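# Push utility cart through self-closing door into yellow bay

## Task

Move the utility cart through the self-closing door into the other room and stop it in the yellow-taped bay. All four of its wheels must lie inside the tape, none touching the tape itself. The case of copy paper has to be resting in the cart's top tray, with no part of it overhanging the tray's edges. The door must have swung shut before the scene is ended. One robot or both may be used. At the end, release everything and back away. A robot that has fallen or is left leaning fails the task, and the result only counts if it holds with no robot supporting it.

## Robot and tools

Robots: r1 and r2 are identical Hello Robot Stretch 3 units. Each has a base with two drive wheels and a passive omni wheel at the rear, a mast carrying a lift, and a telescoping arm that points out of the robot's RIGHT side. The base cannot drive sideways; to move the gripper forward you drive the base. The footprint is 0.33 m long by 0.34 m wide. Turning in place pivots about the point midway between the drive wheels, 0.05 m behind the front edge. With the arm retracted and the wrist folded, a spin sweeps a 0.28 m radius; an unfolded level wrist reaches past that.

Frames: each robot reports in its own frames. Base frame: origin on the floor between the drive wheels, x forward, y left, z up. hand_pose is in this frame, located where the closed fingertips meet; with all wrist joints at zero its x axis points up, y back along the arm toward the mast, z toward the robot's rear. The odometry frame is the base frame as it was when the scene began. Only images, lidar_m, wrist_depth_mm and head_depth_mm reveal where one robot is relative to the other.

execute_actions: argument actions is a list holding one action or nothing (empty just returns state and pictures). The action is an object keyed by "r1" and/or "r2". Under each key:
- base: exactly one of translate_m (metres, -1 to 1, positive forward, a straight-line offset from where the base last reported itself) or rotate_rad (radians, -3.2 to 3.2, positive counter-clockwise seen from above, an offset turn in place).
- joints: absolute targets by name: lift_m 0 to 1.1 (arm height on mast); arm_m 0 to 0.52 (extension); wrist_yaw_rad -1.345 to 4.42 (0 along the arm, positive toward the front, 3.0 folded over the base); wrist_pitch_rad -1.57 to 0.451 (0 level, negative tips fingers down); wrist_roll_rad -2.911 to 2.911 (0 fingers side by side); gripper_m -0.089 to 0.179 (larger is wider; real fingertip gap is about 0.007 less when nearly shut, 0.025 less when fully open, zero below 0.007); head_pan_rad -3.953 to 1.73 (0 forward, positive left, -1.57 along the arm); head_tilt_rad -1.53 to 0.419 (0 level, negative down).
- contact_limits: {"arm_m": effort percent 1 to 100}; the arm halts with contact_stop when its effort hits that level, and it also caps holding force until the next action. Very low values stop at once.
All motions in the action start together. Anything you omit may keep driving toward an earlier target without the status saying so. An unknown key or out-of-range number rejects the entire call. cameras picks images: names like r1_head_camera, r1_nav_camera, r1_wrist_camera (same for r2), or "all"; null or omitted means all, [] means none. If a result reports a stop, later movement calls in that same reply are skipped.

wait: seconds 0 to 10; nothing new is commanded, returns state and images. zoom_image: camera name plus region [x0, y0, x1, y1] in pixels from the top-left, at most 504 by 504, on the newest full image. finished_scene: scene number; irreversible; say it only once the cart, paper and door are settled.

Result lines: base_status and joint_status per motion: done (for the base, wheels turned the commanded amount even if slipping), off_target (stopped short, may still push), contact_stop, time_out, torque_fault (the last three drop the target and hold, unless slack). After a contact stop the lift or arm goes slack until recommanded; a slack lift may sag under load or keep pressing. A wrist servo pushed hard too long shuts off for 10 s. on_its_own lists uncommanded joints; its "held at" is the target, not the position. motor_effort is percent of maximum, positive toward higher values, peak in brackets; readings are biased and noisy; positive wheel effort means pushing forward. lidar_m: 12 distances in metres from the base origin, 30 degree sectors starting straight ahead and going counter-clockwise (4th left, 7th behind, 10th right), a plane 0.17 m up, range 0.15 to 12 m, "-" for nothing; misses clear objects and thin legs, own body can hide sectors 5, 6, 9, 10. wrist_depth_mm (45 to 1000) and head_depth_mm (280 to 4000, image sideways) are 7x7 grids of median depth from top-left. base_odometry counts wheel turns only; heading positive left. turned_by_wheels and turned_by_imu give turn since last result. base_tilt gives forward/right lean in degrees with a fixed bias up to about 4. The pictures line names the images in order. Camera calibrations (pinhole or fisheye) are supplied per camera and are slightly inexact.

Speed: the base is fast (0.30 m/s, 1.9 rad/s) only with lift_m under 0.30, arm_m under 0.03, wrist_yaw_rad over 2.54; otherwise 0.10 m/s and 0.63 rad/s.

Gripper: to grasp, command below the object's width; to let go, go at least 0.02 above the touching value. Neither reading nor status proves a grasp. Over-squeezing makes the stall guard weaken the grip.

Wrist safety: fold or unfold only with lift_m 0.32 to 0.95, wrist_pitch_rad -0.4 and roll near 0; once folded the lift may go down to 0.25. If wrist_yaw_rad is below -0.4, keep pitch at -0.5 or lower.

Avoid: robots pressing on each other (a hard press ends the run; there is no touch sensor, and once bases touch even millimetres more is hard); two robots carrying one load, since their travel differs by up to 2.5 cm per metre and can tip one; arm pushes on rigid things with the gripper above about 0.45 m; repeated pushes after a contact_stop; driving while gripping or hooking something immovable; snagging furniture, especially in reverse. If tilt appears, reverse the last move in small steps, free the gripper, and lower lift_m to about 0.2. Loose objects may occasionally get nudged by something. Drops, slips, slams and hard hits are penalised.

Each tool is called after "Emit:" as name([rows], argument=value, ...), one row to a line, values as JSON.

## Session

Emit:
execute_actions(actions=[])

Scene clock: 0.00 s.
r1.base_odometry: x=+0.000 y=+0.000 heading=+0.000 (m, m, rad; r1's odometry frame)
r1.turned_by_wheels: +0.000 (rad since the last result)
r1.turned_by_imu: +0.000 (rad since the last result)
r1.base_tilt: forward=+0.9 right=-2.5 (deg)
r1.lidar_m: 1.74 2.52 3.57 1.55 1.19 1.17 0.92 0.71 0.69 0.73 1.06 1.64
r1.head_depth_mm: 1558 1569 1565 1545 1552 1540 1533 / 1648 1681 1661 1659 1664 1651 1641 / 1675 1813 1801 1781 1770 1758 1748 / 1661 1948 1928 1919 1921 1897 1887 / 1675 2105 2107 2083 2074 2054 2020 / 1682 2278 2309 2282 2267 2262 2145 / 1683 2433 2563 2535 2512 2467 2177
r1.base_status: not commanded
r1.joint_positions: lift_m=+0.420 arm_m=+0.001 wrist_yaw_rad=+3.133 wrist_pitch_rad=-0.373 wrist_roll_rad=-0.016 gripper_m=+0.037 head_pan_rad=+0.003 head_tilt_rad=-0.002
r1.joint_status: not commanded
r1.motor_effort: left_wheel=+1 right_wheel=+0 lift_m=+22 arm_m=-1 wrist_yaw_rad=+0 wrist_pitch_rad=+8 wrist_roll_rad=+0 gripper_m=+0 head_pan_rad=+1 head_tilt_rad=+2 (%)
r1.hand_pose: x=-0.0193 y=+0.0839 z=+0.4428 quat_wxyz=(+0.134, +0.690, +0.130, +0.700) (m; r1's base frame)
r1.wrist_depth_mm: 868 - - - - - - / 915 - - - - - - / 903 - - - - - - / 963 - - - - - - / 836 828 802 812 824 779 780 / 703 686 - 695 651 669 651 / 582 590 573 580 571 572 576
r2.base_odometry: x=+0.000 y=+0.000 heading=+0.000 (m, m, rad; r2's odometry frame)
r2.turned_by_wheels: +0.000 (rad since the last result)
r2.turned_by_imu: +0.000 (rad since the last result)
r2.base_tilt: forward=-0.6 right=+0.3 (deg)
r2.lidar_m: 1.98 1.65 1.65 1.85 2.53 2.52 2.82 1.15 1.17 2.71 2.26 2.25
r2.head_depth_mm: 2010 2284 2287 2340 2318 2311 2233 / 2005 2472 2467 2470 2488 2478 2258 / 1998 2652 2679 2686 2698 2695 2241 / 2014 2603 2617 2623 2605 2619 2262 / 2017 2277 2278 2293 2313 2320 2210 / 1967 2041 2047 2052 2066 2079 2041 / 1815 1854 1850 1839 1863 1860 1883
r2.base_status: not commanded
r2.joint_positions: lift_m=+0.374 arm_m=-0.001 wrist_yaw_rad=+3.115 wrist_pitch_rad=-0.360 wrist_roll_rad=+0.003 gripper_m=+0.037 head_pan_rad=+0.008 head_tilt_rad=-0.015
r2.joint_status: not commanded
r2.motor_effort: left_wheel=+0 right_wheel=+0 lift_m=+26 arm_m=+0 wrist_yaw_rad=+1 wrist_pitch_rad=+5 wrist_roll_rad=+0 gripper_m=+0 head_pan_rad=+0 head_tilt_rad=+2 (%)
r2.hand_pose: x=-0.0152 y=+0.0872 z=+0.4001 quat_wxyz=(+0.136, +0.698, +0.117, +0.693) (m; r2's base frame)
r2.wrist_depth_mm: - - - - - - - / - - - - - - - / - - - - - - - / - - - - - - - / 797 806 - 824 849 832 855 / 657 676 - 689 693 695 695 / 568 574 - 573 559 587 586
pictures: r1_head_camera (sideways: a quarter turn clockwise sets it upright), r1_nav_camera (sideways: a quarter turn counterclockwise sets it upright), r1_wrist_camera, r2_head_camera (sideways: a quarter turn clockwise sets it upright), r2_nav_camera (sideways: a quarter turn counterclockwise sets it upright), r2_wrist_camera
Images, in order (width x height): r1_head_camera 896x504, r1_nav_camera 672x504, r1_wrist_camera 644x364, r2_head_camera 896x504, r2_nav_camera 672x504, r2_wrist_camera 644x364.

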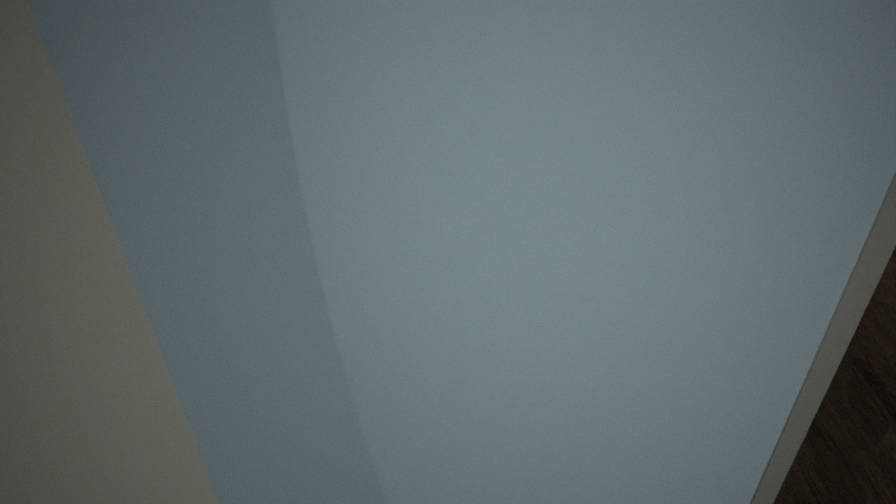

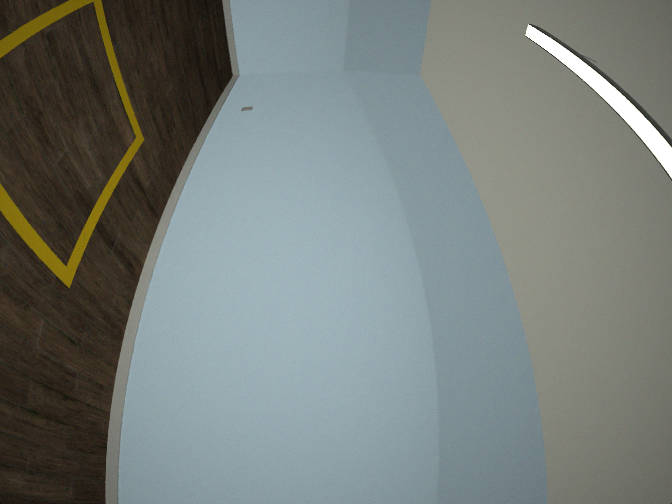

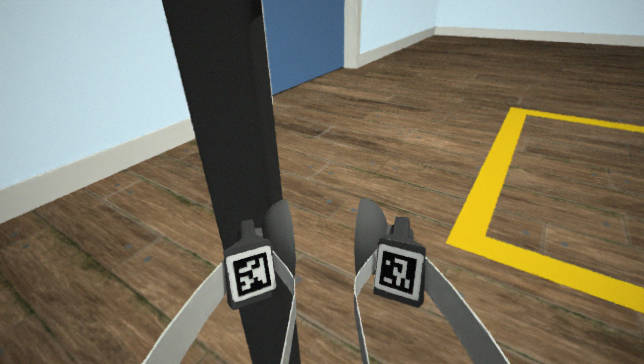

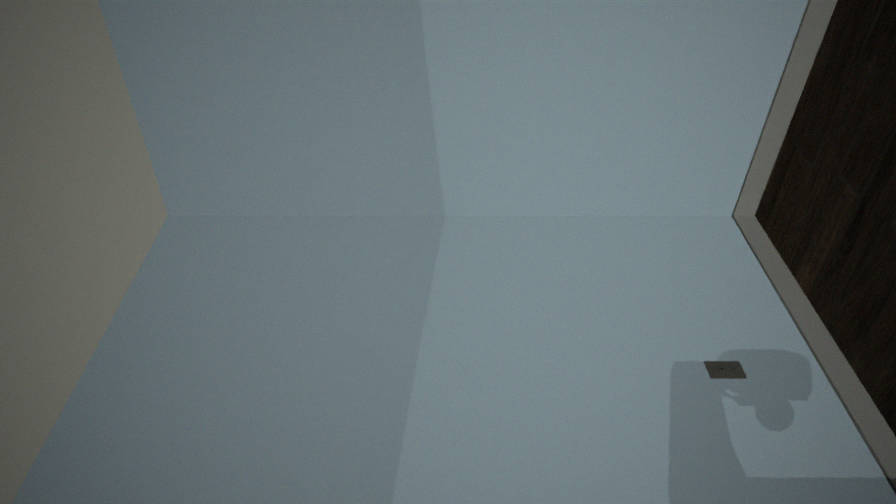

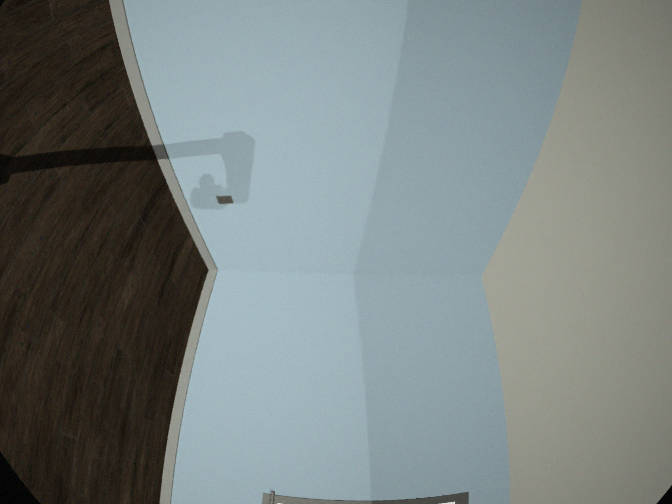

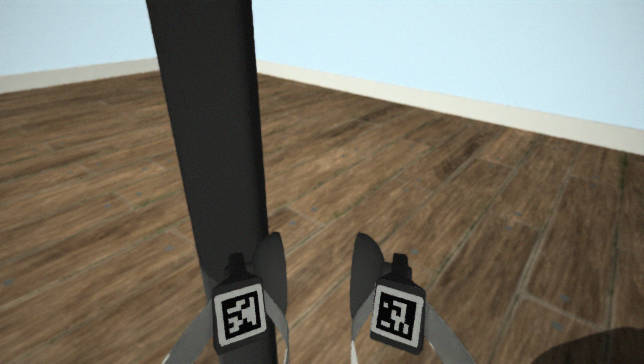

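Emit:
execute_actions([
  {"r1":{"joints":{"head_pan_rad":1.2,"head_tilt_rad":-0.5,"lift_m":0.28}},"r2":{"base":{"rotate_rad":-2.3},"joints":{"head_tilt_rad":-0.5,"lift_m":0.28}}},
], cameras=["r1_head_camera","r1_nav_camera","r2_head_camera","r2_nav_camera"])

Scene clock: 5.00 s.
r1.base_odometry: x=+0.000 y=+0.000 heading=+0.000 (m, m, rad; r1's odometry frame)
r1.turned_by_wheels: +0.000 (rad since the last result)
r1.turned_by_imu: +0.001 (rad since the last result)
r1.base_tilt: forward=+0.8 right=-2.4 (deg)
r1.lidar_m: 1.75 2.52 3.58 1.55 1.19 1.16 0.92 0.71 0.69 0.73 1.06 1.64
r1.head_depth_mm: 3210 3430 3732 2843 2018 1567 1276 / 3251 3536 3832 2863 2015 1561 1277 / 3350 3601 - 2867 2040 1570 1272 / 3406 3711 - 2854 2019 1570 1277 / 3135 3279 3485 2863 2024 1562 1275 / 2371 2482 2598 2539 2026 1565 1277 / 1959 2058 2205 2303 2034 1562 1278
r1.base_status: not commanded
r1.joint_positions: lift_m=+0.281 arm_m=+0.001 wrist_yaw_rad=+3.133 wrist_pitch_rad=-0.374 wrist_roll_rad=-0.016 gripper_m=+0.037 head_pan_rad=+1.193 head_tilt_rad=-0.493
r1.joint_status: all done
r1.motor_effort: left_wheel=+1(1) right_wheel=-1(0) lift_m=+13(18) arm_m=-1(0) wrist_yaw_rad=+0(0) wrist_pitch_rad=+8(8) wrist_roll_rad=+0(0) gripper_m=-1(2) head_pan_rad=+5(65) head_tilt_rad=-3(25) (%)
r1.hand_pose: x=-0.0193 y=+0.0839 z=+0.3032 quat_wxyz=(+0.134, +0.690, +0.130, +0.700) (m; r1's base frame)
r1.wrist_depth_mm: 861 - - - - - - / 882 - - - - - - / 923 - - - - - - / 789 796 770 755 753 738 740 / 628 614 627 615 628 595 587 / 516 516 - 513 497 504 494 / 446 - - - 434 425 423
r2.base_odometry: x=+0.000 y=+0.000 heading=-2.300 (m, m, rad; r2's odometry frame)
r2.turned_by_wheels: -2.300 (rad since the last result)
r2.turned_by_imu: -2.331 (rad since the last result)
r2.base_tilt: forward=-0.3 right=+0.3 (deg)
r2.lidar_m: 1.15 3.27 2.34 2.24 2.33 1.72 1.65 1.70 2.29 2.52 2.61 3.53
r2.head_depth_mm: 3718 - - 2826 2070 1626 1339 / 3721 - - 2832 2064 1611 1338 / 3720 - 1703 1893 1968 1613 1339 / 3699 3889 1463 1600 1536 1557 1326 / 3675 3856 1485 1686 1742 1608 1324 / 3655 3936 1555 1672 1823 1597 1326 / 3620 - - 2769 2026 1611 1328
r2.base_status: done
r2.joint_positions: lift_m=+0.280 arm_m=-0.001 wrist_yaw_rad=+3.115 wrist_pitch_rad=-0.361 wrist_roll_rad=+0.003 gripper_m=+0.037 head_pan_rad=+0.008 head_tilt_rad=-0.494
r2.joint_status: all done
r2.motor_effort: left_wheel=+5(18) right_wheel=-4(9) lift_m=+23(24) arm_m=+0(1) wrist_yaw_rad=+0(0) wrist_pitch_rad=+6(6) wrist_roll_rad=-1(0) gripper_m=+1(0) head_pan_rad=+0(0) head_tilt_rad=-3(33) (%)
r2.hand_pose: x=-0.0152 y=+0.0871 z=+0.3058 quat_wxyz=(+0.137, +0.698, +0.118, +0.693) (m; r2's base frame)
r2.wrist_depth_mm: - - - - - - - / - - - - - - - / - - - - - - - / 823 830 - 866 863 860 861 / 656 661 - 669 679 674 687 / 543 541 - 554 566 569 570 / 461 481 - 485 - 469 480
pictures: r1_head_camera (sideways: a quarter turn clockwise sets it upright), r1_nav_camera (sideways: a quarter turn counterclockwise sets it upright), r2_head_camera (sideways: a quarter turn clockwise sets it upright), r2_nav_camera (sideways: a quarter turn counterclockwise sets it upright)
camera_calibration (this result's frames):
r1_head_camera: T_world_to_cam=[[-0.150535, -0.400026, -0.904057, 1.19351], [-0.931909, 0.362654, -0.0052945, 0.0182206], [0.329978, 0.841701, -0.42738, 0.508013], [0, 0, 0, 1]] pos_world=[0.0290112, 0.0432313, 1.29621]
r1_nav_camera: T_world_to_cam=[[0.157699, 0.418744, 0.894306, -1.12308], [0.938262, -0.345908, -0.0034845, 0.0525156], [0.307888, 0.839643, -0.447441, 0.540107], [0, 0, 0, 1]] pos_world=[-0.0384566, 0.0349537, 1.24623]
r2_head_camera: T_world_to_cam=[[-0.496249, -0.0123005, -0.868093, 1.15096], [0.0207385, 0.999446, -0.0260169, 0.0343935], [0.867933, -0.0309138, -0.495719, 0.602273], [0, 0, 0, 1]] pos_world=[0.0477194, -0.00159856, 1.2986]
r2_nav_camera: T_world_to_cam=[[0.513892, 0.024791, 0.857497, -1.07556], [-0.0081297, -0.999397, 0.0337655, 0.00760219], [0.857817, -0.024323, -0.51338, 0.62301], [0, 0, 0, 1]] pos_world=[0.0183568, 0.0494154, 1.24188]
Images, in order (width x height): r1_head_camera 896x504, r1_nav_camera 672x504, r2_head_camera 896x504, r2_nav_camera 672x504.

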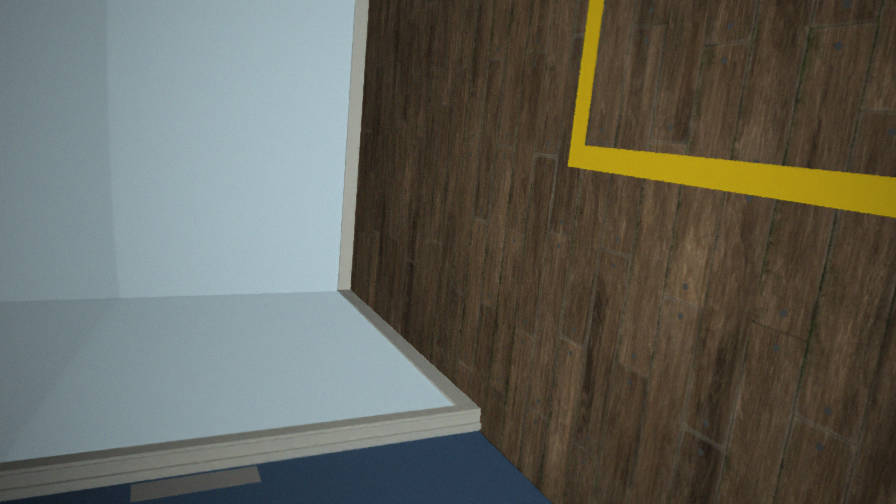

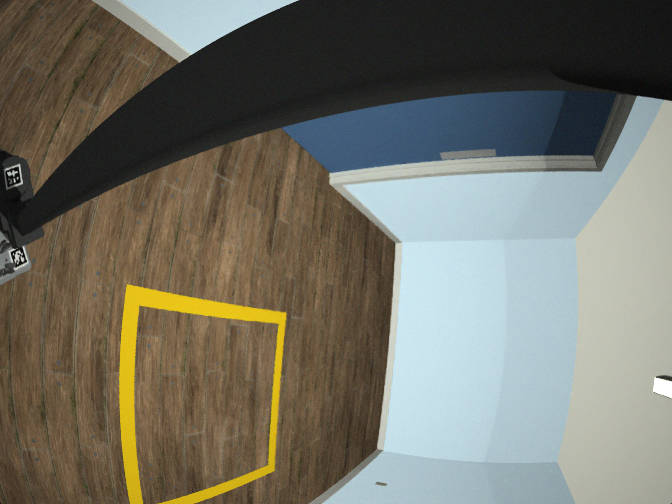

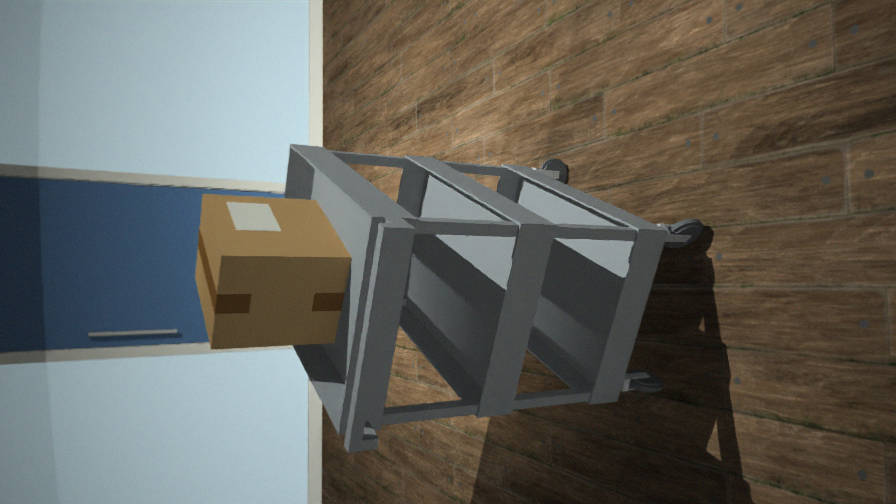

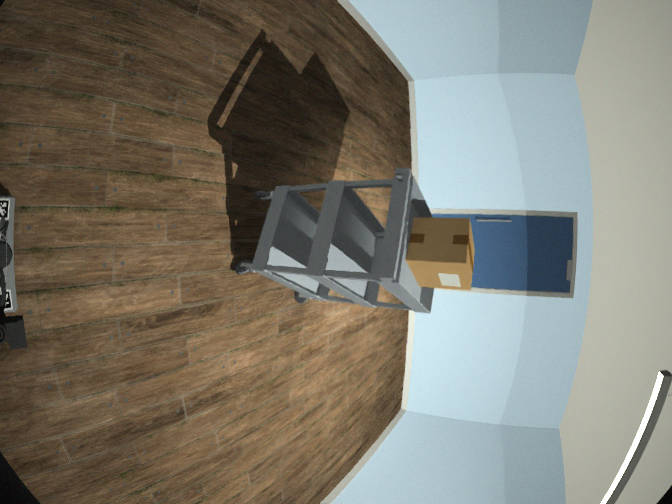

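Emit:
execute_actions([
  {"r1":{"base":{"rotate_rad":1.0},"joints":{"head_pan_rad":0}},"r2":{"base":{"rotate_rad":0.68}}},
], cameras=[])

Emit:
execute_actions([
  {"r1":{"base":{"translate_m":1.0}},"r2":{"base":{"translate_m":0.82}}},
], cameras=[])

Emit:
execute_actions([
  {"r1":{"base":{"translate_m":0.9}},"r2":{"base":{"rotate_rad":-1.08},"joints":{"lift_m":0.75}}},
], cameras=[])

Emit:
execute_actions([
  {"r1":{"base":{"rotate_rad":1.57}},"r2":{"joints":{"wrist_yaw_rad":1.57,"head_tilt_rad":-0.8}}},
], cameras=[])

Emit:
execute_actions([
  {"r2":{"joints":{"wrist_pitch_rad":0,"wrist_roll_rad":1.57,"gripper_m":0.12}}},
])

Scene clock: 13.90 s.
r1.base_odometry: x=+0.000 y=+0.000 heading=+1.000 (m, m, rad; r1's odometry frame)
r1.turned_by_wheels: +1.000 (rad since the last result)
r1.turned_by_imu: +0.988 (rad since the last result)
r1.base_tilt: forward=+0.8 right=-2.5 (deg)
r1.lidar_m: 4.02 1.63 1.20 1.17 0.97 0.72 0.69 0.72 1.00 1.65 1.72 2.37
r1.head_depth_mm: 3325 3628 3877 2837 2009 1566 1272 / 3347 3569 3861 2859 2014 1563 1270 / 3366 3640 - 2844 2011 1565 1277 / 3343 3609 - 2831 2025 1565 1278 / 3353 3594 - 2840 2015 1566 1278 / 3364 3599 3819 2875 2009 1565 1274 / 3016 2987 3054 2740 2016 1560 1275
r1.base_status: done
r1.joint_positions: lift_m=+0.281 arm_m=+0.001 wrist_yaw_rad=+3.133 wrist_pitch_rad=-0.374 wrist_roll_rad=-0.016 gripper_m=+0.037 head_pan_rad=+0.007 head_tilt_rad=-0.494
r1.joint_status: all done
r1.motor_effort: left_wheel=-1(7) right_wheel=+2(10) lift_m=+13(13) arm_m=+0(1) wrist_yaw_rad=+0(1) wrist_pitch_rad=+8(8) wrist_roll_rad=+0(0) gripper_m=-1(0) head_pan_rad=-5(64) head_tilt_rad=-2(2) (%)
r1.hand_pose: x=-0.0193 y=+0.0838 z=+0.3032 quat_wxyz=(+0.134, +0.690, +0.130, +0.700) (m; r1's base frame)
r1.wrist_depth_mm: 780 - - - - - - / 772 - - - - - - / 766 - - - - - - / 748 789 787 785 763 736 727 / 632 628 620 617 624 598 588 / 518 518 - 512 493 506 492 / 445 - - - 432 425 426
r2.base_odometry: x=+0.000 y=+0.000 heading=-1.620 (m, m, rad; r2's odometry frame)
r2.turned_by_wheels: +0.680 (rad since the last result)
r2.turned_by_imu: +0.690 (rad since the last result)
r2.base_tilt: forward=-0.6 right=+0.0 (deg)
r2.lidar_m: 2.81 2.27 2.25 2.07 1.66 1.65 1.80 2.55 2.52 2.75 1.19 1.15
r2.head_depth_mm: 3778 - - 2843 1983 1596 1335 / - - - 2817 2069 1627 1336 / 3807 - - 2813 2044 1618 1333 / 3358 3625 3874 2805 2064 1615 1337 / 2937 3160 3424 2795 2043 1604 1333 / 2641 2831 3049 2774 2040 1611 1328 / 2407 2553 2692 2750 2022 1601 1327
r2.base_status: done
r2.joint_positions: lift_m=+0.280 arm_m=-0.001 wrist_yaw_rad=+3.115 wrist_pitch_rad=-0.361 wrist_roll_rad=+0.003 gripper_m=+0.037 head_pan_rad=+0.008 head_tilt_rad=-0.494
r2.joint_status: not commanded
r2.motor_effort: left_wheel=-4(12) right_wheel=+3(11) lift_m=+23(23) arm_m=+0(0) wrist_yaw_rad=+0(0) wrist_pitch_rad=+6(6) wrist_roll_rad=+0(0) gripper_m=+0(0) head_pan_rad=-1(0) head_tilt_rad=-3(3) (%)
r2.hand_pose: x=-0.0152 y=+0.0870 z=+0.3058 quat_wxyz=(+0.137, +0.698, +0.118, +0.693) (m; r2's base frame)
r2.wrist_depth_mm: - - - - - - - / - - - - - - - / - - - - - - - / 835 837 - 856 867 875 875 / 652 659 - 680 674 688 683 / 544 550 - 546 573 556 562 / 467 478 - 488 - 473 477
pictures: none
No camera images: the call's "cameras" was empty. Leave "cameras" out to get every camera's image.

Scene clock: 18.90 s.
r1.base_odometry: x=+0.541 y=+0.841 heading=+1.000 (m, m, rad; r1's odometry frame)
r1.turned_by_wheels: +0.000 (rad since the last result)
r1.turned_by_imu: +0.004 (rad since the last result)
r1.base_tilt: forward=+0.8 right=-2.5 (deg)
r1.lidar_m: 3.04 1.62 1.26 1.15 1.20 1.66 1.68 1.75 1.72 1.66 1.73 2.40
r1.head_depth_mm: 2523 2737 2951 2839 2008 1569 1270 / 2498 2739 2989 2842 2012 1563 1274 / 2514 2734 2987 2835 2008 1560 1282 / 2536 2745 2994 2875 2020 1570 1272 / 2540 2765 3038 2856 2023 1569 1280 / 2552 2754 2993 2871 2034 1566 1273 / 2535 2718 2920 2679 2019 1562 1279
r1.base_status: done
r1.joint_positions: lift_m=+0.281 arm_m=+0.001 wrist_yaw_rad=+3.133 wrist_pitch_rad=-0.374 wrist_roll_rad=-0.016 gripper_m=+0.037 head_pan_rad=+0.007 head_tilt_rad=-0.495
r1.joint_status: not commanded
r1.motor_effort: left_wheel=-2(5) right_wheel=+3(8) lift_m=+13(13) arm_m=-1(1) wrist_yaw_rad=-1(0) wrist_pitch_rad=+8(8) wrist_roll_rad=+0(0) gripper_m=-1(0) head_pan_rad=-4(4) head_tilt_rad=-2(2) (%)
r1.hand_pose: x=-0.0193 y=+0.0838 z=+0.3032 quat_wxyz=(+0.134, +0.690, +0.130, +0.700) (m; r1's base frame)
r1.wrist_depth_mm: - - - - - - - / - - - - - - - / - - - - - - - / 793 788 780 780 762 746 749 / 628 625 619 610 630 600 588 / 520 521 - 509 498 502 495 / 450 - - - 436 428 425
r2.base_odometry: x=-0.040 y=-0.819 heading=-1.620 (m, m, rad; r2's odometry frame)
r2.turned_by_wheels: +0.000 (rad since the last result)
r2.turned_by_imu: +0.004 (rad since the last result)
r2.base_tilt: forward=-0.4 right=+0.1 (deg)
r2.lidar_m: 2.17 1.76 1.74 1.90 2.32 2.30 2.51 3.07 3.03 0.73 0.70 3.53
r2.head_depth_mm: 3204 3434 3641 2815 2070 1614 1340 / 3324 3615 3920 2827 2059 1635 1341 / 2921 3228 3586 2816 2035 1618 1337 / 2531 2792 3036 2792 2030 1611 1329 / 2250 2433 2649 2695 2044 1608 1326 / 2013 2165 2320 2468 2029 1600 1325 / 1828 1940 2067 2236 2023 1605 1328
r2.base_status: done
r2.joint_positions: lift_m=+0.280 arm_m=-0.001 wrist_yaw_rad=+3.115 wrist_pitch_rad=-0.361 wrist_roll_rad=+0.003 gripper_m=+0.037 head_pan_rad=+0.008 head_tilt_rad=-0.495
r2.joint_status: not commanded
r2.motor_effort: left_wheel=-4(12) right_wheel=+4(11) lift_m=+23(23) arm_m=-1(0) wrist_yaw_rad=-1(2) wrist_pitch_rad=+6(6) wrist_roll_rad=+0(0) gripper_m=+0(1) head_pan_rad=+0(1) head_tilt_rad=-3(3) (%)
r2.hand_pose: x=-0.0152 y=+0.0870 z=+0.3058 quat_wxyz=(+0.137, +0.698, +0.118, +0.693) (m; r2's base frame)
r2.wrist_depth_mm: - - - - - - - / - - - - - - - / - - - - - - - / 830 828 - 842 861 873 859 / 651 660 - 673 679 688 683 / 549 552 - 551 569 559 558 / 464 479 - 487 - 483 477
pictures: none
No camera images: the call's "cameras" was empty. Leave "cameras" out to get every camera's image.

Scene clock: 24.00 s.
r1.base_odometry: x=+1.027 y=+1.598 heading=+0.999 (m, m, rad; r1's odometry frame)
r1.turned_by_wheels: +0.000 (rad since the last result)
r1.turned_by_imu: +0.004 (rad since the last result)
r1.base_tilt: forward=+0.8 right=-2.4 (deg)
r1.lidar_m: 2.17 1.57 1.15 1.15 1.26 1.65 2.57 2.33 1.73 1.68 1.76 2.24
r1.head_depth_mm: 1769 1919 2101 2316 2004 1566 1275 / 1784 1932 2120 2324 2026 1559 1275 / 1794 1933 2116 2325 2029 1569 1274 / 1789 1949 2129 2342 2008 1558 1276 / 1805 1955 2122 2339 2014 1563 1275 / 1792 1953 2141 2361 2029 1563 1277 / 1804 1969 2130 2363 2018 1566 1271
r1.base_status: done
r1.joint_positions: lift_m=+0.281 arm_m=+0.001 wrist_yaw_rad=+3.133 wrist_pitch_rad=-0.374 wrist_roll_rad=-0.016 gripper_m=+0.037 head_pan_rad=+0.007 head_tilt_rad=-0.495
r1.joint_status: not commanded
r1.motor_effort: left_wheel=-2(6) right_wheel=+2(6) lift_m=+13(13) arm_m=-1(0) wrist_yaw_rad=+0(0) wrist_pitch_rad=+8(8) wrist_roll_rad=+0(0) gripper_m=-2(1) head_pan_rad=-5(4) head_tilt_rad=-1(2) (%)
r1.hand_pose: x=-0.0193 y=+0.0838 z=+0.3032 quat_wxyz=(+0.134, +0.690, +0.130, +0.700) (m; r1's base frame)
r1.wrist_depth_mm: - - - - - - - / - - - - - - - / - - - - - - - / 798 775 779 762 746 748 723 / 628 626 625 610 626 593 586 / 518 524 - 508 499 497 493 / 449 - - - 428 425 422
r2.base_odometry: x=-0.040 y=-0.819 heading=-2.700 (m, m, rad; r2's odometry frame)
r2.turned_by_wheels: -1.080 (rad since the last result)
r2.turned_by_imu: -1.096 (rad since the last result)
r2.base_tilt: forward=-0.6 right=+0.1 (deg)
r2.lidar_m: 0.70 3.53 2.24 1.76 1.75 1.87 2.33 2.30 2.47 3.08 3.02 0.73
r2.head_depth_mm: 3856 - - 1030 896 1044 1273 / 3820 - - 1084 1160 1092 1227 / 3561 3892 965 1020 1165 1092 1236 / 3462 3739 974 1021 1165 1087 1232 / 3292 3562 3840 1190 874 1121 1264 / 3194 3394 3703 2779 2033 1598 1329 / 3025 3291 3487 2757 2028 1607 1326
r2.base_status: done
r2.joint_positions: lift_m=+0.750 arm_m=-0.001 wrist_yaw_rad=+3.115 wrist_pitch_rad=-0.361 wrist_roll_rad=+0.003 gripper_m=+0.037 head_pan_rad=+0.008 head_tilt_rad=-0.495
r2.joint_status: all done
r2.motor_effort: left_wheel=+4(15) right_wheel=-4(8) lift_m=+29(29) arm_m=+0(1) wrist_yaw_rad=+1(0) wrist_pitch_rad=+6(6) wrist_roll_rad=+0(0) gripper_m=+0(0) head_pan_rad=+0(0) head_tilt_rad=-3(3) (%)
r2.hand_pose: x=-0.0152 y=+0.0870 z=+0.7755 quat_wxyz=(+0.137, +0.698, +0.118, +0.693) (m; r2's base frame)
r2.wrist_depth_mm: - - - - - - - / - - - - - - - / - - - - - - - / - - - - - - - / - - - - - - - / - - - - - - - / 981 981 - - 959 - -
pictures: none
No camera images: the call's "cameras" was empty. Leave "cameras" out to get every camera's image.

Scene clock: 26.17 s.
r1.base_odometry: x=+1.027 y=+1.598 heading=+2.569 (m, m, rad; r1's odometry frame)
r1.turned_by_wheels: +1.570 (rad since the last result)
r1.turned_by_imu: +1.550 (rad since the last result)
r1.base_tilt: forward=+0.9 right=-2.5 (deg)
r1.lidar_m: 1.15 1.26 1.62 2.57 2.36 1.74 1.68 1.74 2.25 2.17 1.59 1.15
r1.head_depth_mm: 907 987 1082 1190 1328 1464 1271 / 967 1041 1118 1229 1338 1470 1273 / 980 1066 1163 1283 1435 1534 1278 / 984 1066 1165 1287 1434 1534 1270 / 984 1070 1174 1295 1434 1545 1279 / 986 1071 1171 1291 1442 1542 1277 / 989 1076 1172 1297 1444 1546 1273
r1.base_status: done
r1.joint_positions: lift_m=+0.281 arm_m=+0.001 wrist_yaw_rad=+3.133 wrist_pitch_rad=-0.374 wrist_roll_rad=-0.016 gripper_m=+0.037 head_pan_rad=+0.007 head_tilt_rad=-0.495
r1.joint_status: not commanded
r1.motor_effort: left_wheel=-2(7) right_wheel=+3(8) lift_m=+13(13) arm_m=-1(1) wrist_yaw_rad=+0(1) wrist_pitch_rad=+8(8) wrist_roll_rad=+0(0) gripper_m=-1(1) head_pan_rad=-5(5) head_tilt_rad=-2(2) (%)
r1.hand_pose: x=-0.0193 y=+0.0838 z=+0.3032 quat_wxyz=(+0.134, +0.690, +0.130, +0.700) (m; r1's base frame)
r1.wrist_depth_mm: - - - - - - - / - - - - - - - / - - - - - - - / 794 781 773 748 742 733 742 / 633 622 623 618 618 594 593 / 524 519 - 503 495 496 495 / 440 - - - 429 429 423
r2.base_odometry: x=-0.040 y=-0.819 heading=-2.700 (m, m, rad; r2's odometry frame)
r2.turned_by_wheels: +0.000 (rad since the last result)
r2.turned_by_imu: +0.000 (rad since the last result)
r2.base_tilt: forward=-0.4 right=+0.2 (deg)
r2.lidar_m: 0.70 3.51 2.26 1.76 1.75 1.87 2.33 2.29 2.47 3.09 3.03 0.73
r2.head_depth_mm: 3877 1095 838 1102 1525 1331 1151 / 1216 1105 832 1171 1363 1336 1145 / 843 948 829 1163 1394 1321 1164 / 855 958 825 1160 1353 1320 1161 / 3370 1227 851 1158 1456 1316 1152 / 3293 2974 2264 1819 1532 1313 1151 / 3149 2965 2255 1813 1521 1315 1153
r2.base_status: not commanded
r2.joint_positions: lift_m=+0.750 arm_m=-0.001 wrist_yaw_rad=+1.572 wrist_pitch_rad=-0.361 wrist_roll_rad=+0.003 gripper_m=+0.037 head_pan_rad=+0.008 head_tilt_rad=-0.790
r2.joint_status: all done
r2.motor_effort: left_wheel=+5(5) right_wheel=-3(3) lift_m=+29(28) arm_m=-1(0) wrist_yaw_rad=-2(4) wrist_pitch_rad=+6(6) wrist_roll_rad=+0(0) gripper_m=+0(1) head_pan_rad=+1(0) head_tilt_rad=-6(28) (%)
r2.hand_pose: x=+0.2098 y=-0.1439 z=+0.7755 quat_wxyz=(+0.581, +0.582, -0.402, +0.401) (m; r2's base frame)
r2.wrist_depth_mm: - - 563 569 569 - - / - - - - 648 - - / - - - - - - - / - - 833 849 847 - - / - - - - - - - / - - - 971 - - - / 971 972 935 976 958 - -
pictures: none
No camera images: the call's "cameras" was empty. Leave "cameras" out to get every camera's image.

Scene clock: 27.60 s.
r1.base_odometry: x=+1.027 y=+1.598 heading=+2.569 (m, m, rad; r1's odometry frame)
r1.turned_by_wheels: +0.000 (rad since the last result)
r1.turned_by_imu: +0.000 (rad since the last result)
r1.base_tilt: forward=+0.7 right=-2.5 (deg)
r1.lidar_m: 1.15 1.26 1.62 2.56 2.36 1.74 1.68 1.75 2.24 2.17 1.59 1.15
r1.head_depth_mm: 909 989 1080 1191 1326 1459 1271 / 970 1046 1118 1229 1334 1471 1270 / 979 1067 1164 1281 1427 1524 1278 / 981 1067 1174 1288 1432 1541 1276 / 985 1069 1170 1291 1443 1548 1274 / 986 1070 1173 1295 1449 1549 1278 / 989 1075 1176 1299 1446 1554 1272
r1.base_status: not commanded
r1.joint_positions: lift_m=+0.281 arm_m=+0.001 wrist_yaw_rad=+3.133 wrist_pitch_rad=-0.374 wrist_roll_rad=-0.016 gripper_m=+0.037 head_pan_rad=+0.007 head_tilt_rad=-0.495
r1.joint_status: not commanded
r1.motor_effort: left_wheel=-2(2) right_wheel=+3(3) lift_m=+13(13) arm_m=-1(1) wrist_yaw_rad=+0(0) wrist_pitch_rad=+8(8) wrist_roll_rad=+0(0) gripper_m=+0(0) head_pan_rad=-4(4) head_tilt_rad=-2(1) (%)
r1.hand_pose: x=-0.0193 y=+0.0838 z=+0.3032 quat_wxyz=(+0.134, +0.690, +0.130, +0.700) (m; r1's base frame)
r1.wrist_depth_mm: - - - - - - - / - - - - - - - / - - - - - - - / 802 786 780 770 752 741 735 / 631 635 614 605 621 600 594 / 525 517 - 513 490 501 494 / 444 - - - 432 430 424
r2.base_odometry: x=-0.040 y=-0.819 heading=-2.700 (m, m, rad; r2's odometry frame)
r2.turned_by_wheels: +0.000 (rad since the last result)
r2.turned_by_imu: +0.000 (rad since the last result)
r2.base_tilt: forward=-0.4 right=+0.1 (deg)
r2.lidar_m: 0.70 3.53 2.24 1.76 1.75 1.87 2.33 2.30 2.47 3.06 3.04 0.73
r2.head_depth_mm: 3877 1093 838 1102 1526 1333 1181 / 1212 1107 833 1164 1365 1341 1162 / 845 948 828 1163 1397 1325 1161 / 853 956 826 1159 1351 1323 1159 / 3386 1226 848 1162 1463 1322 1158 / 3260 2985 2261 1830 1524 1318 1155 / 3135 2948 2262 1822 1524 1308 1153
r2.base_status: not commanded
r2.joint_positions: lift_m=+0.750 arm_m=-0.001 wrist_yaw_rad=+1.572 wrist_pitch_rad=-0.026 wrist_roll_rad=+1.565 gripper_m=+0.120 head_pan_rad=+0.008 head_tilt_rad=-0.790
r2.joint_status: all done
r2.motor_effort: left_wheel=+5(5) right_wheel=-3(3) lift_m=+29(28) arm_m=-1(0) wrist_yaw_rad=-3(1) wrist_pitch_rad=+9(10) wrist_roll_rad=+2(7) gripper_m=+0(94) head_pan_rad=+0(1) head_tilt_rad=-6(5) (%)
r2.hand_pose: x=+0.2342 y=-0.1438 z=+0.8577 quat_wxyz=(+0.012, +0.707, -0.707, -0.007) (m; r2's base frame)
r2.wrist_depth_mm: - - - - - - - / - - - 610 - 627 780 / - - - 617 - 796 817 / - - 866 886 - 792 818 / - - - - - 668 799 / - - - - - 697 899 / - - - - - - 974
pictures: r1_head_camera (sideways: a quarter turn clockwise sets it upright), r1_nav_camera (sideways: a quarter turn counterclockwise sets it upright), r1_wrist_camera, r2_head_camera (sideways: a quarter turn clockwise sets it upright), r2_nav_camera (sideways: a quarter turn counterclockwise sets it upright), r2_wrist_camera
camera_calibration (this result's frames):
r1_head_camera: T_world_to_cam=[[-0.428599, -0.0106939, -0.903431, 1.19439], [-0.0138092, 0.999891, -0.00528445, 0.012607], [0.903389, 0.0102107, -0.4287, 0.506233], [0, 0, 0, 1]] pos_world=[0.0547625, -0.005002, 1.29614]
r1_nav_camera: T_world_to_cam=[[0.448624, 0.0110822, 0.893652, -1.124], [0.0317033, -0.999491, -0.00352071, 0.0580927], [0.893158, 0.0299112, -0.448747, 0.538235], [0, 0, 0, 1]] pos_world=[0.0216843, 0.0544204, 1.2462]
r1_wrist_camera: T_world_to_cam=[[0.999902, -0.0103411, -0.00947474, 0.0238763], [-0.0135117, -0.529113, -0.848444, 0.32992], [0.00376066, 0.848489, -0.5292, 0.250357], [0, 0, 0, 1]] pos_world=[-0.0203577, -0.0376131, 0.412633]
r2_head_camera: T_world_to_cam=[[-0.727413, -0.0142236, -0.686053, 0.915078], [0.0119045, 0.999373, -0.0333416, 0.0439719], [0.686097, -0.0324202, -0.726787, 0.903971], [0, 0, 0, 1]] pos_world=[0.0449039, -0.00162175, 1.28625]
r2_nav_camera: T_world_to_cam=[[0.741203, 0.0266822, 0.67075, -0.833532], [0.00241362, -0.999309, 0.037085, 0.00322995], [0.671277, -0.0258686, -0.740755, 0.919923], [0, 0, 0, 1]] pos_world=[0.000285858, 0.0492653, 1.24041]
r2_wrist_camera: T_world_to_cam=[[-0.0353491, -0.0267204, -0.999018, 0.861247], [-0.120101, 0.992511, -0.0222967, 0.238729], [0.992132, 0.119195, -0.0382936, -0.0172321], [0, 0, 0, 1]] pos_world=[0.0762126, -0.211875, 0.865064]
Images, in order (width x height): r1_head_camera 896x504, r1_nav_camera 672x504, r1_wrist_camera 644x364, r2_head_camera 896x504, r2_nav_camera 672x504, r2_wrist_camera 644x364.

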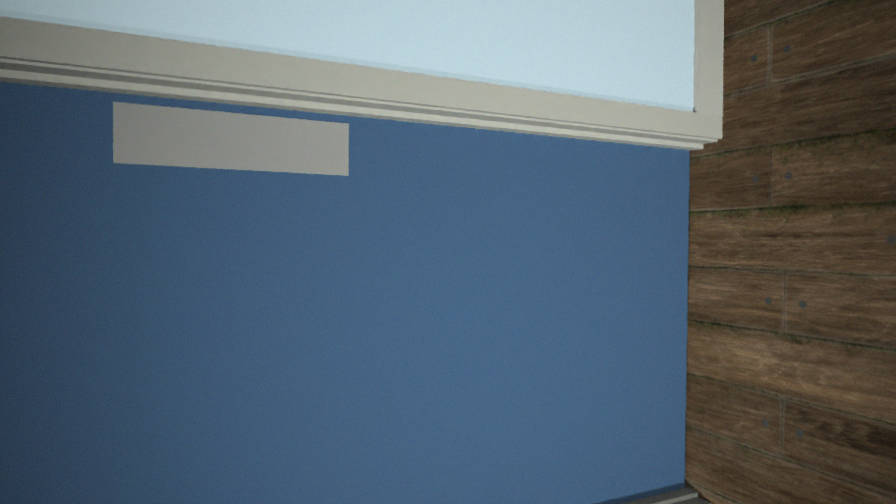

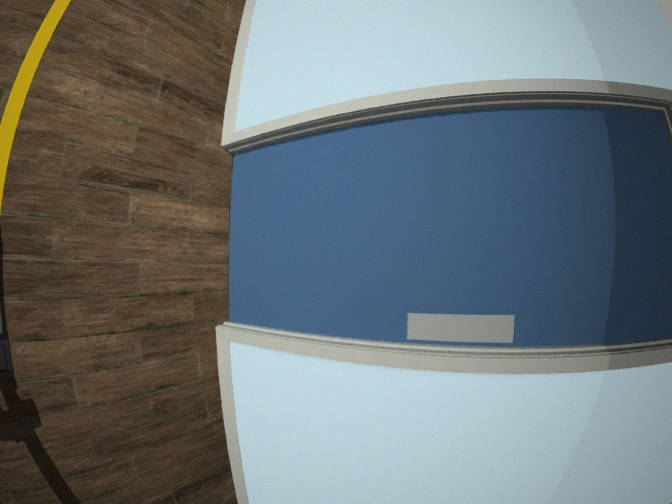

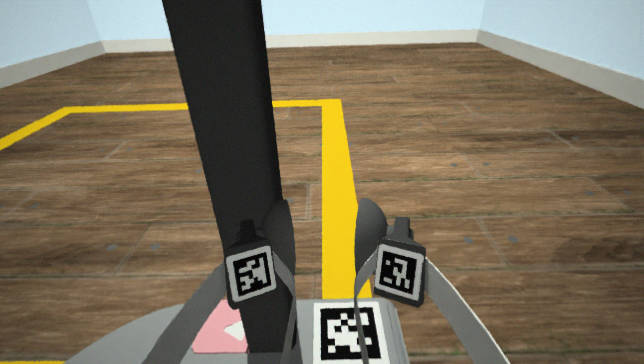

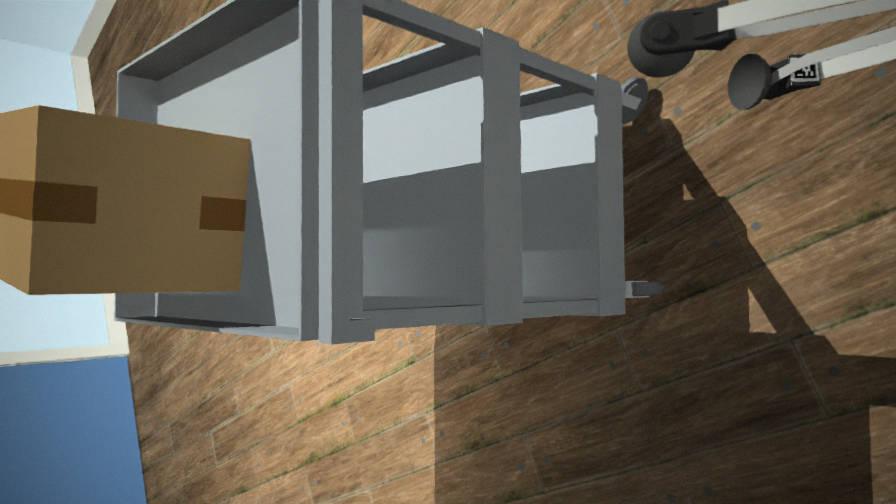

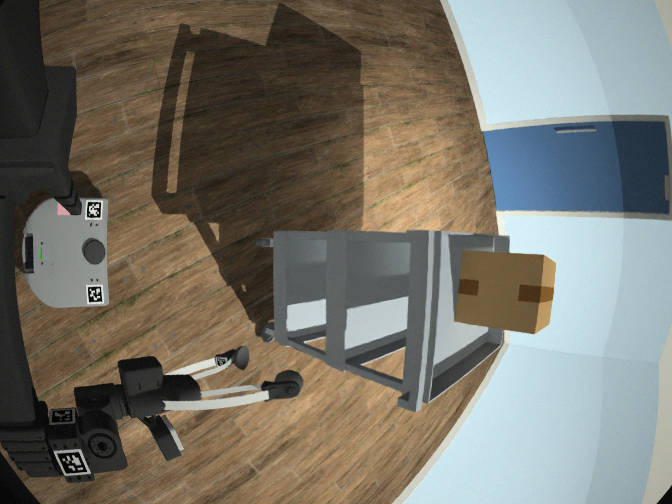

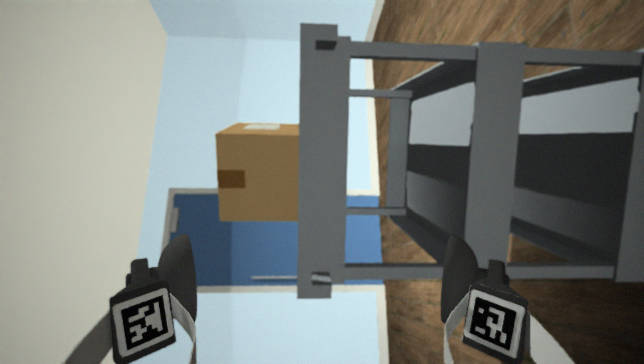

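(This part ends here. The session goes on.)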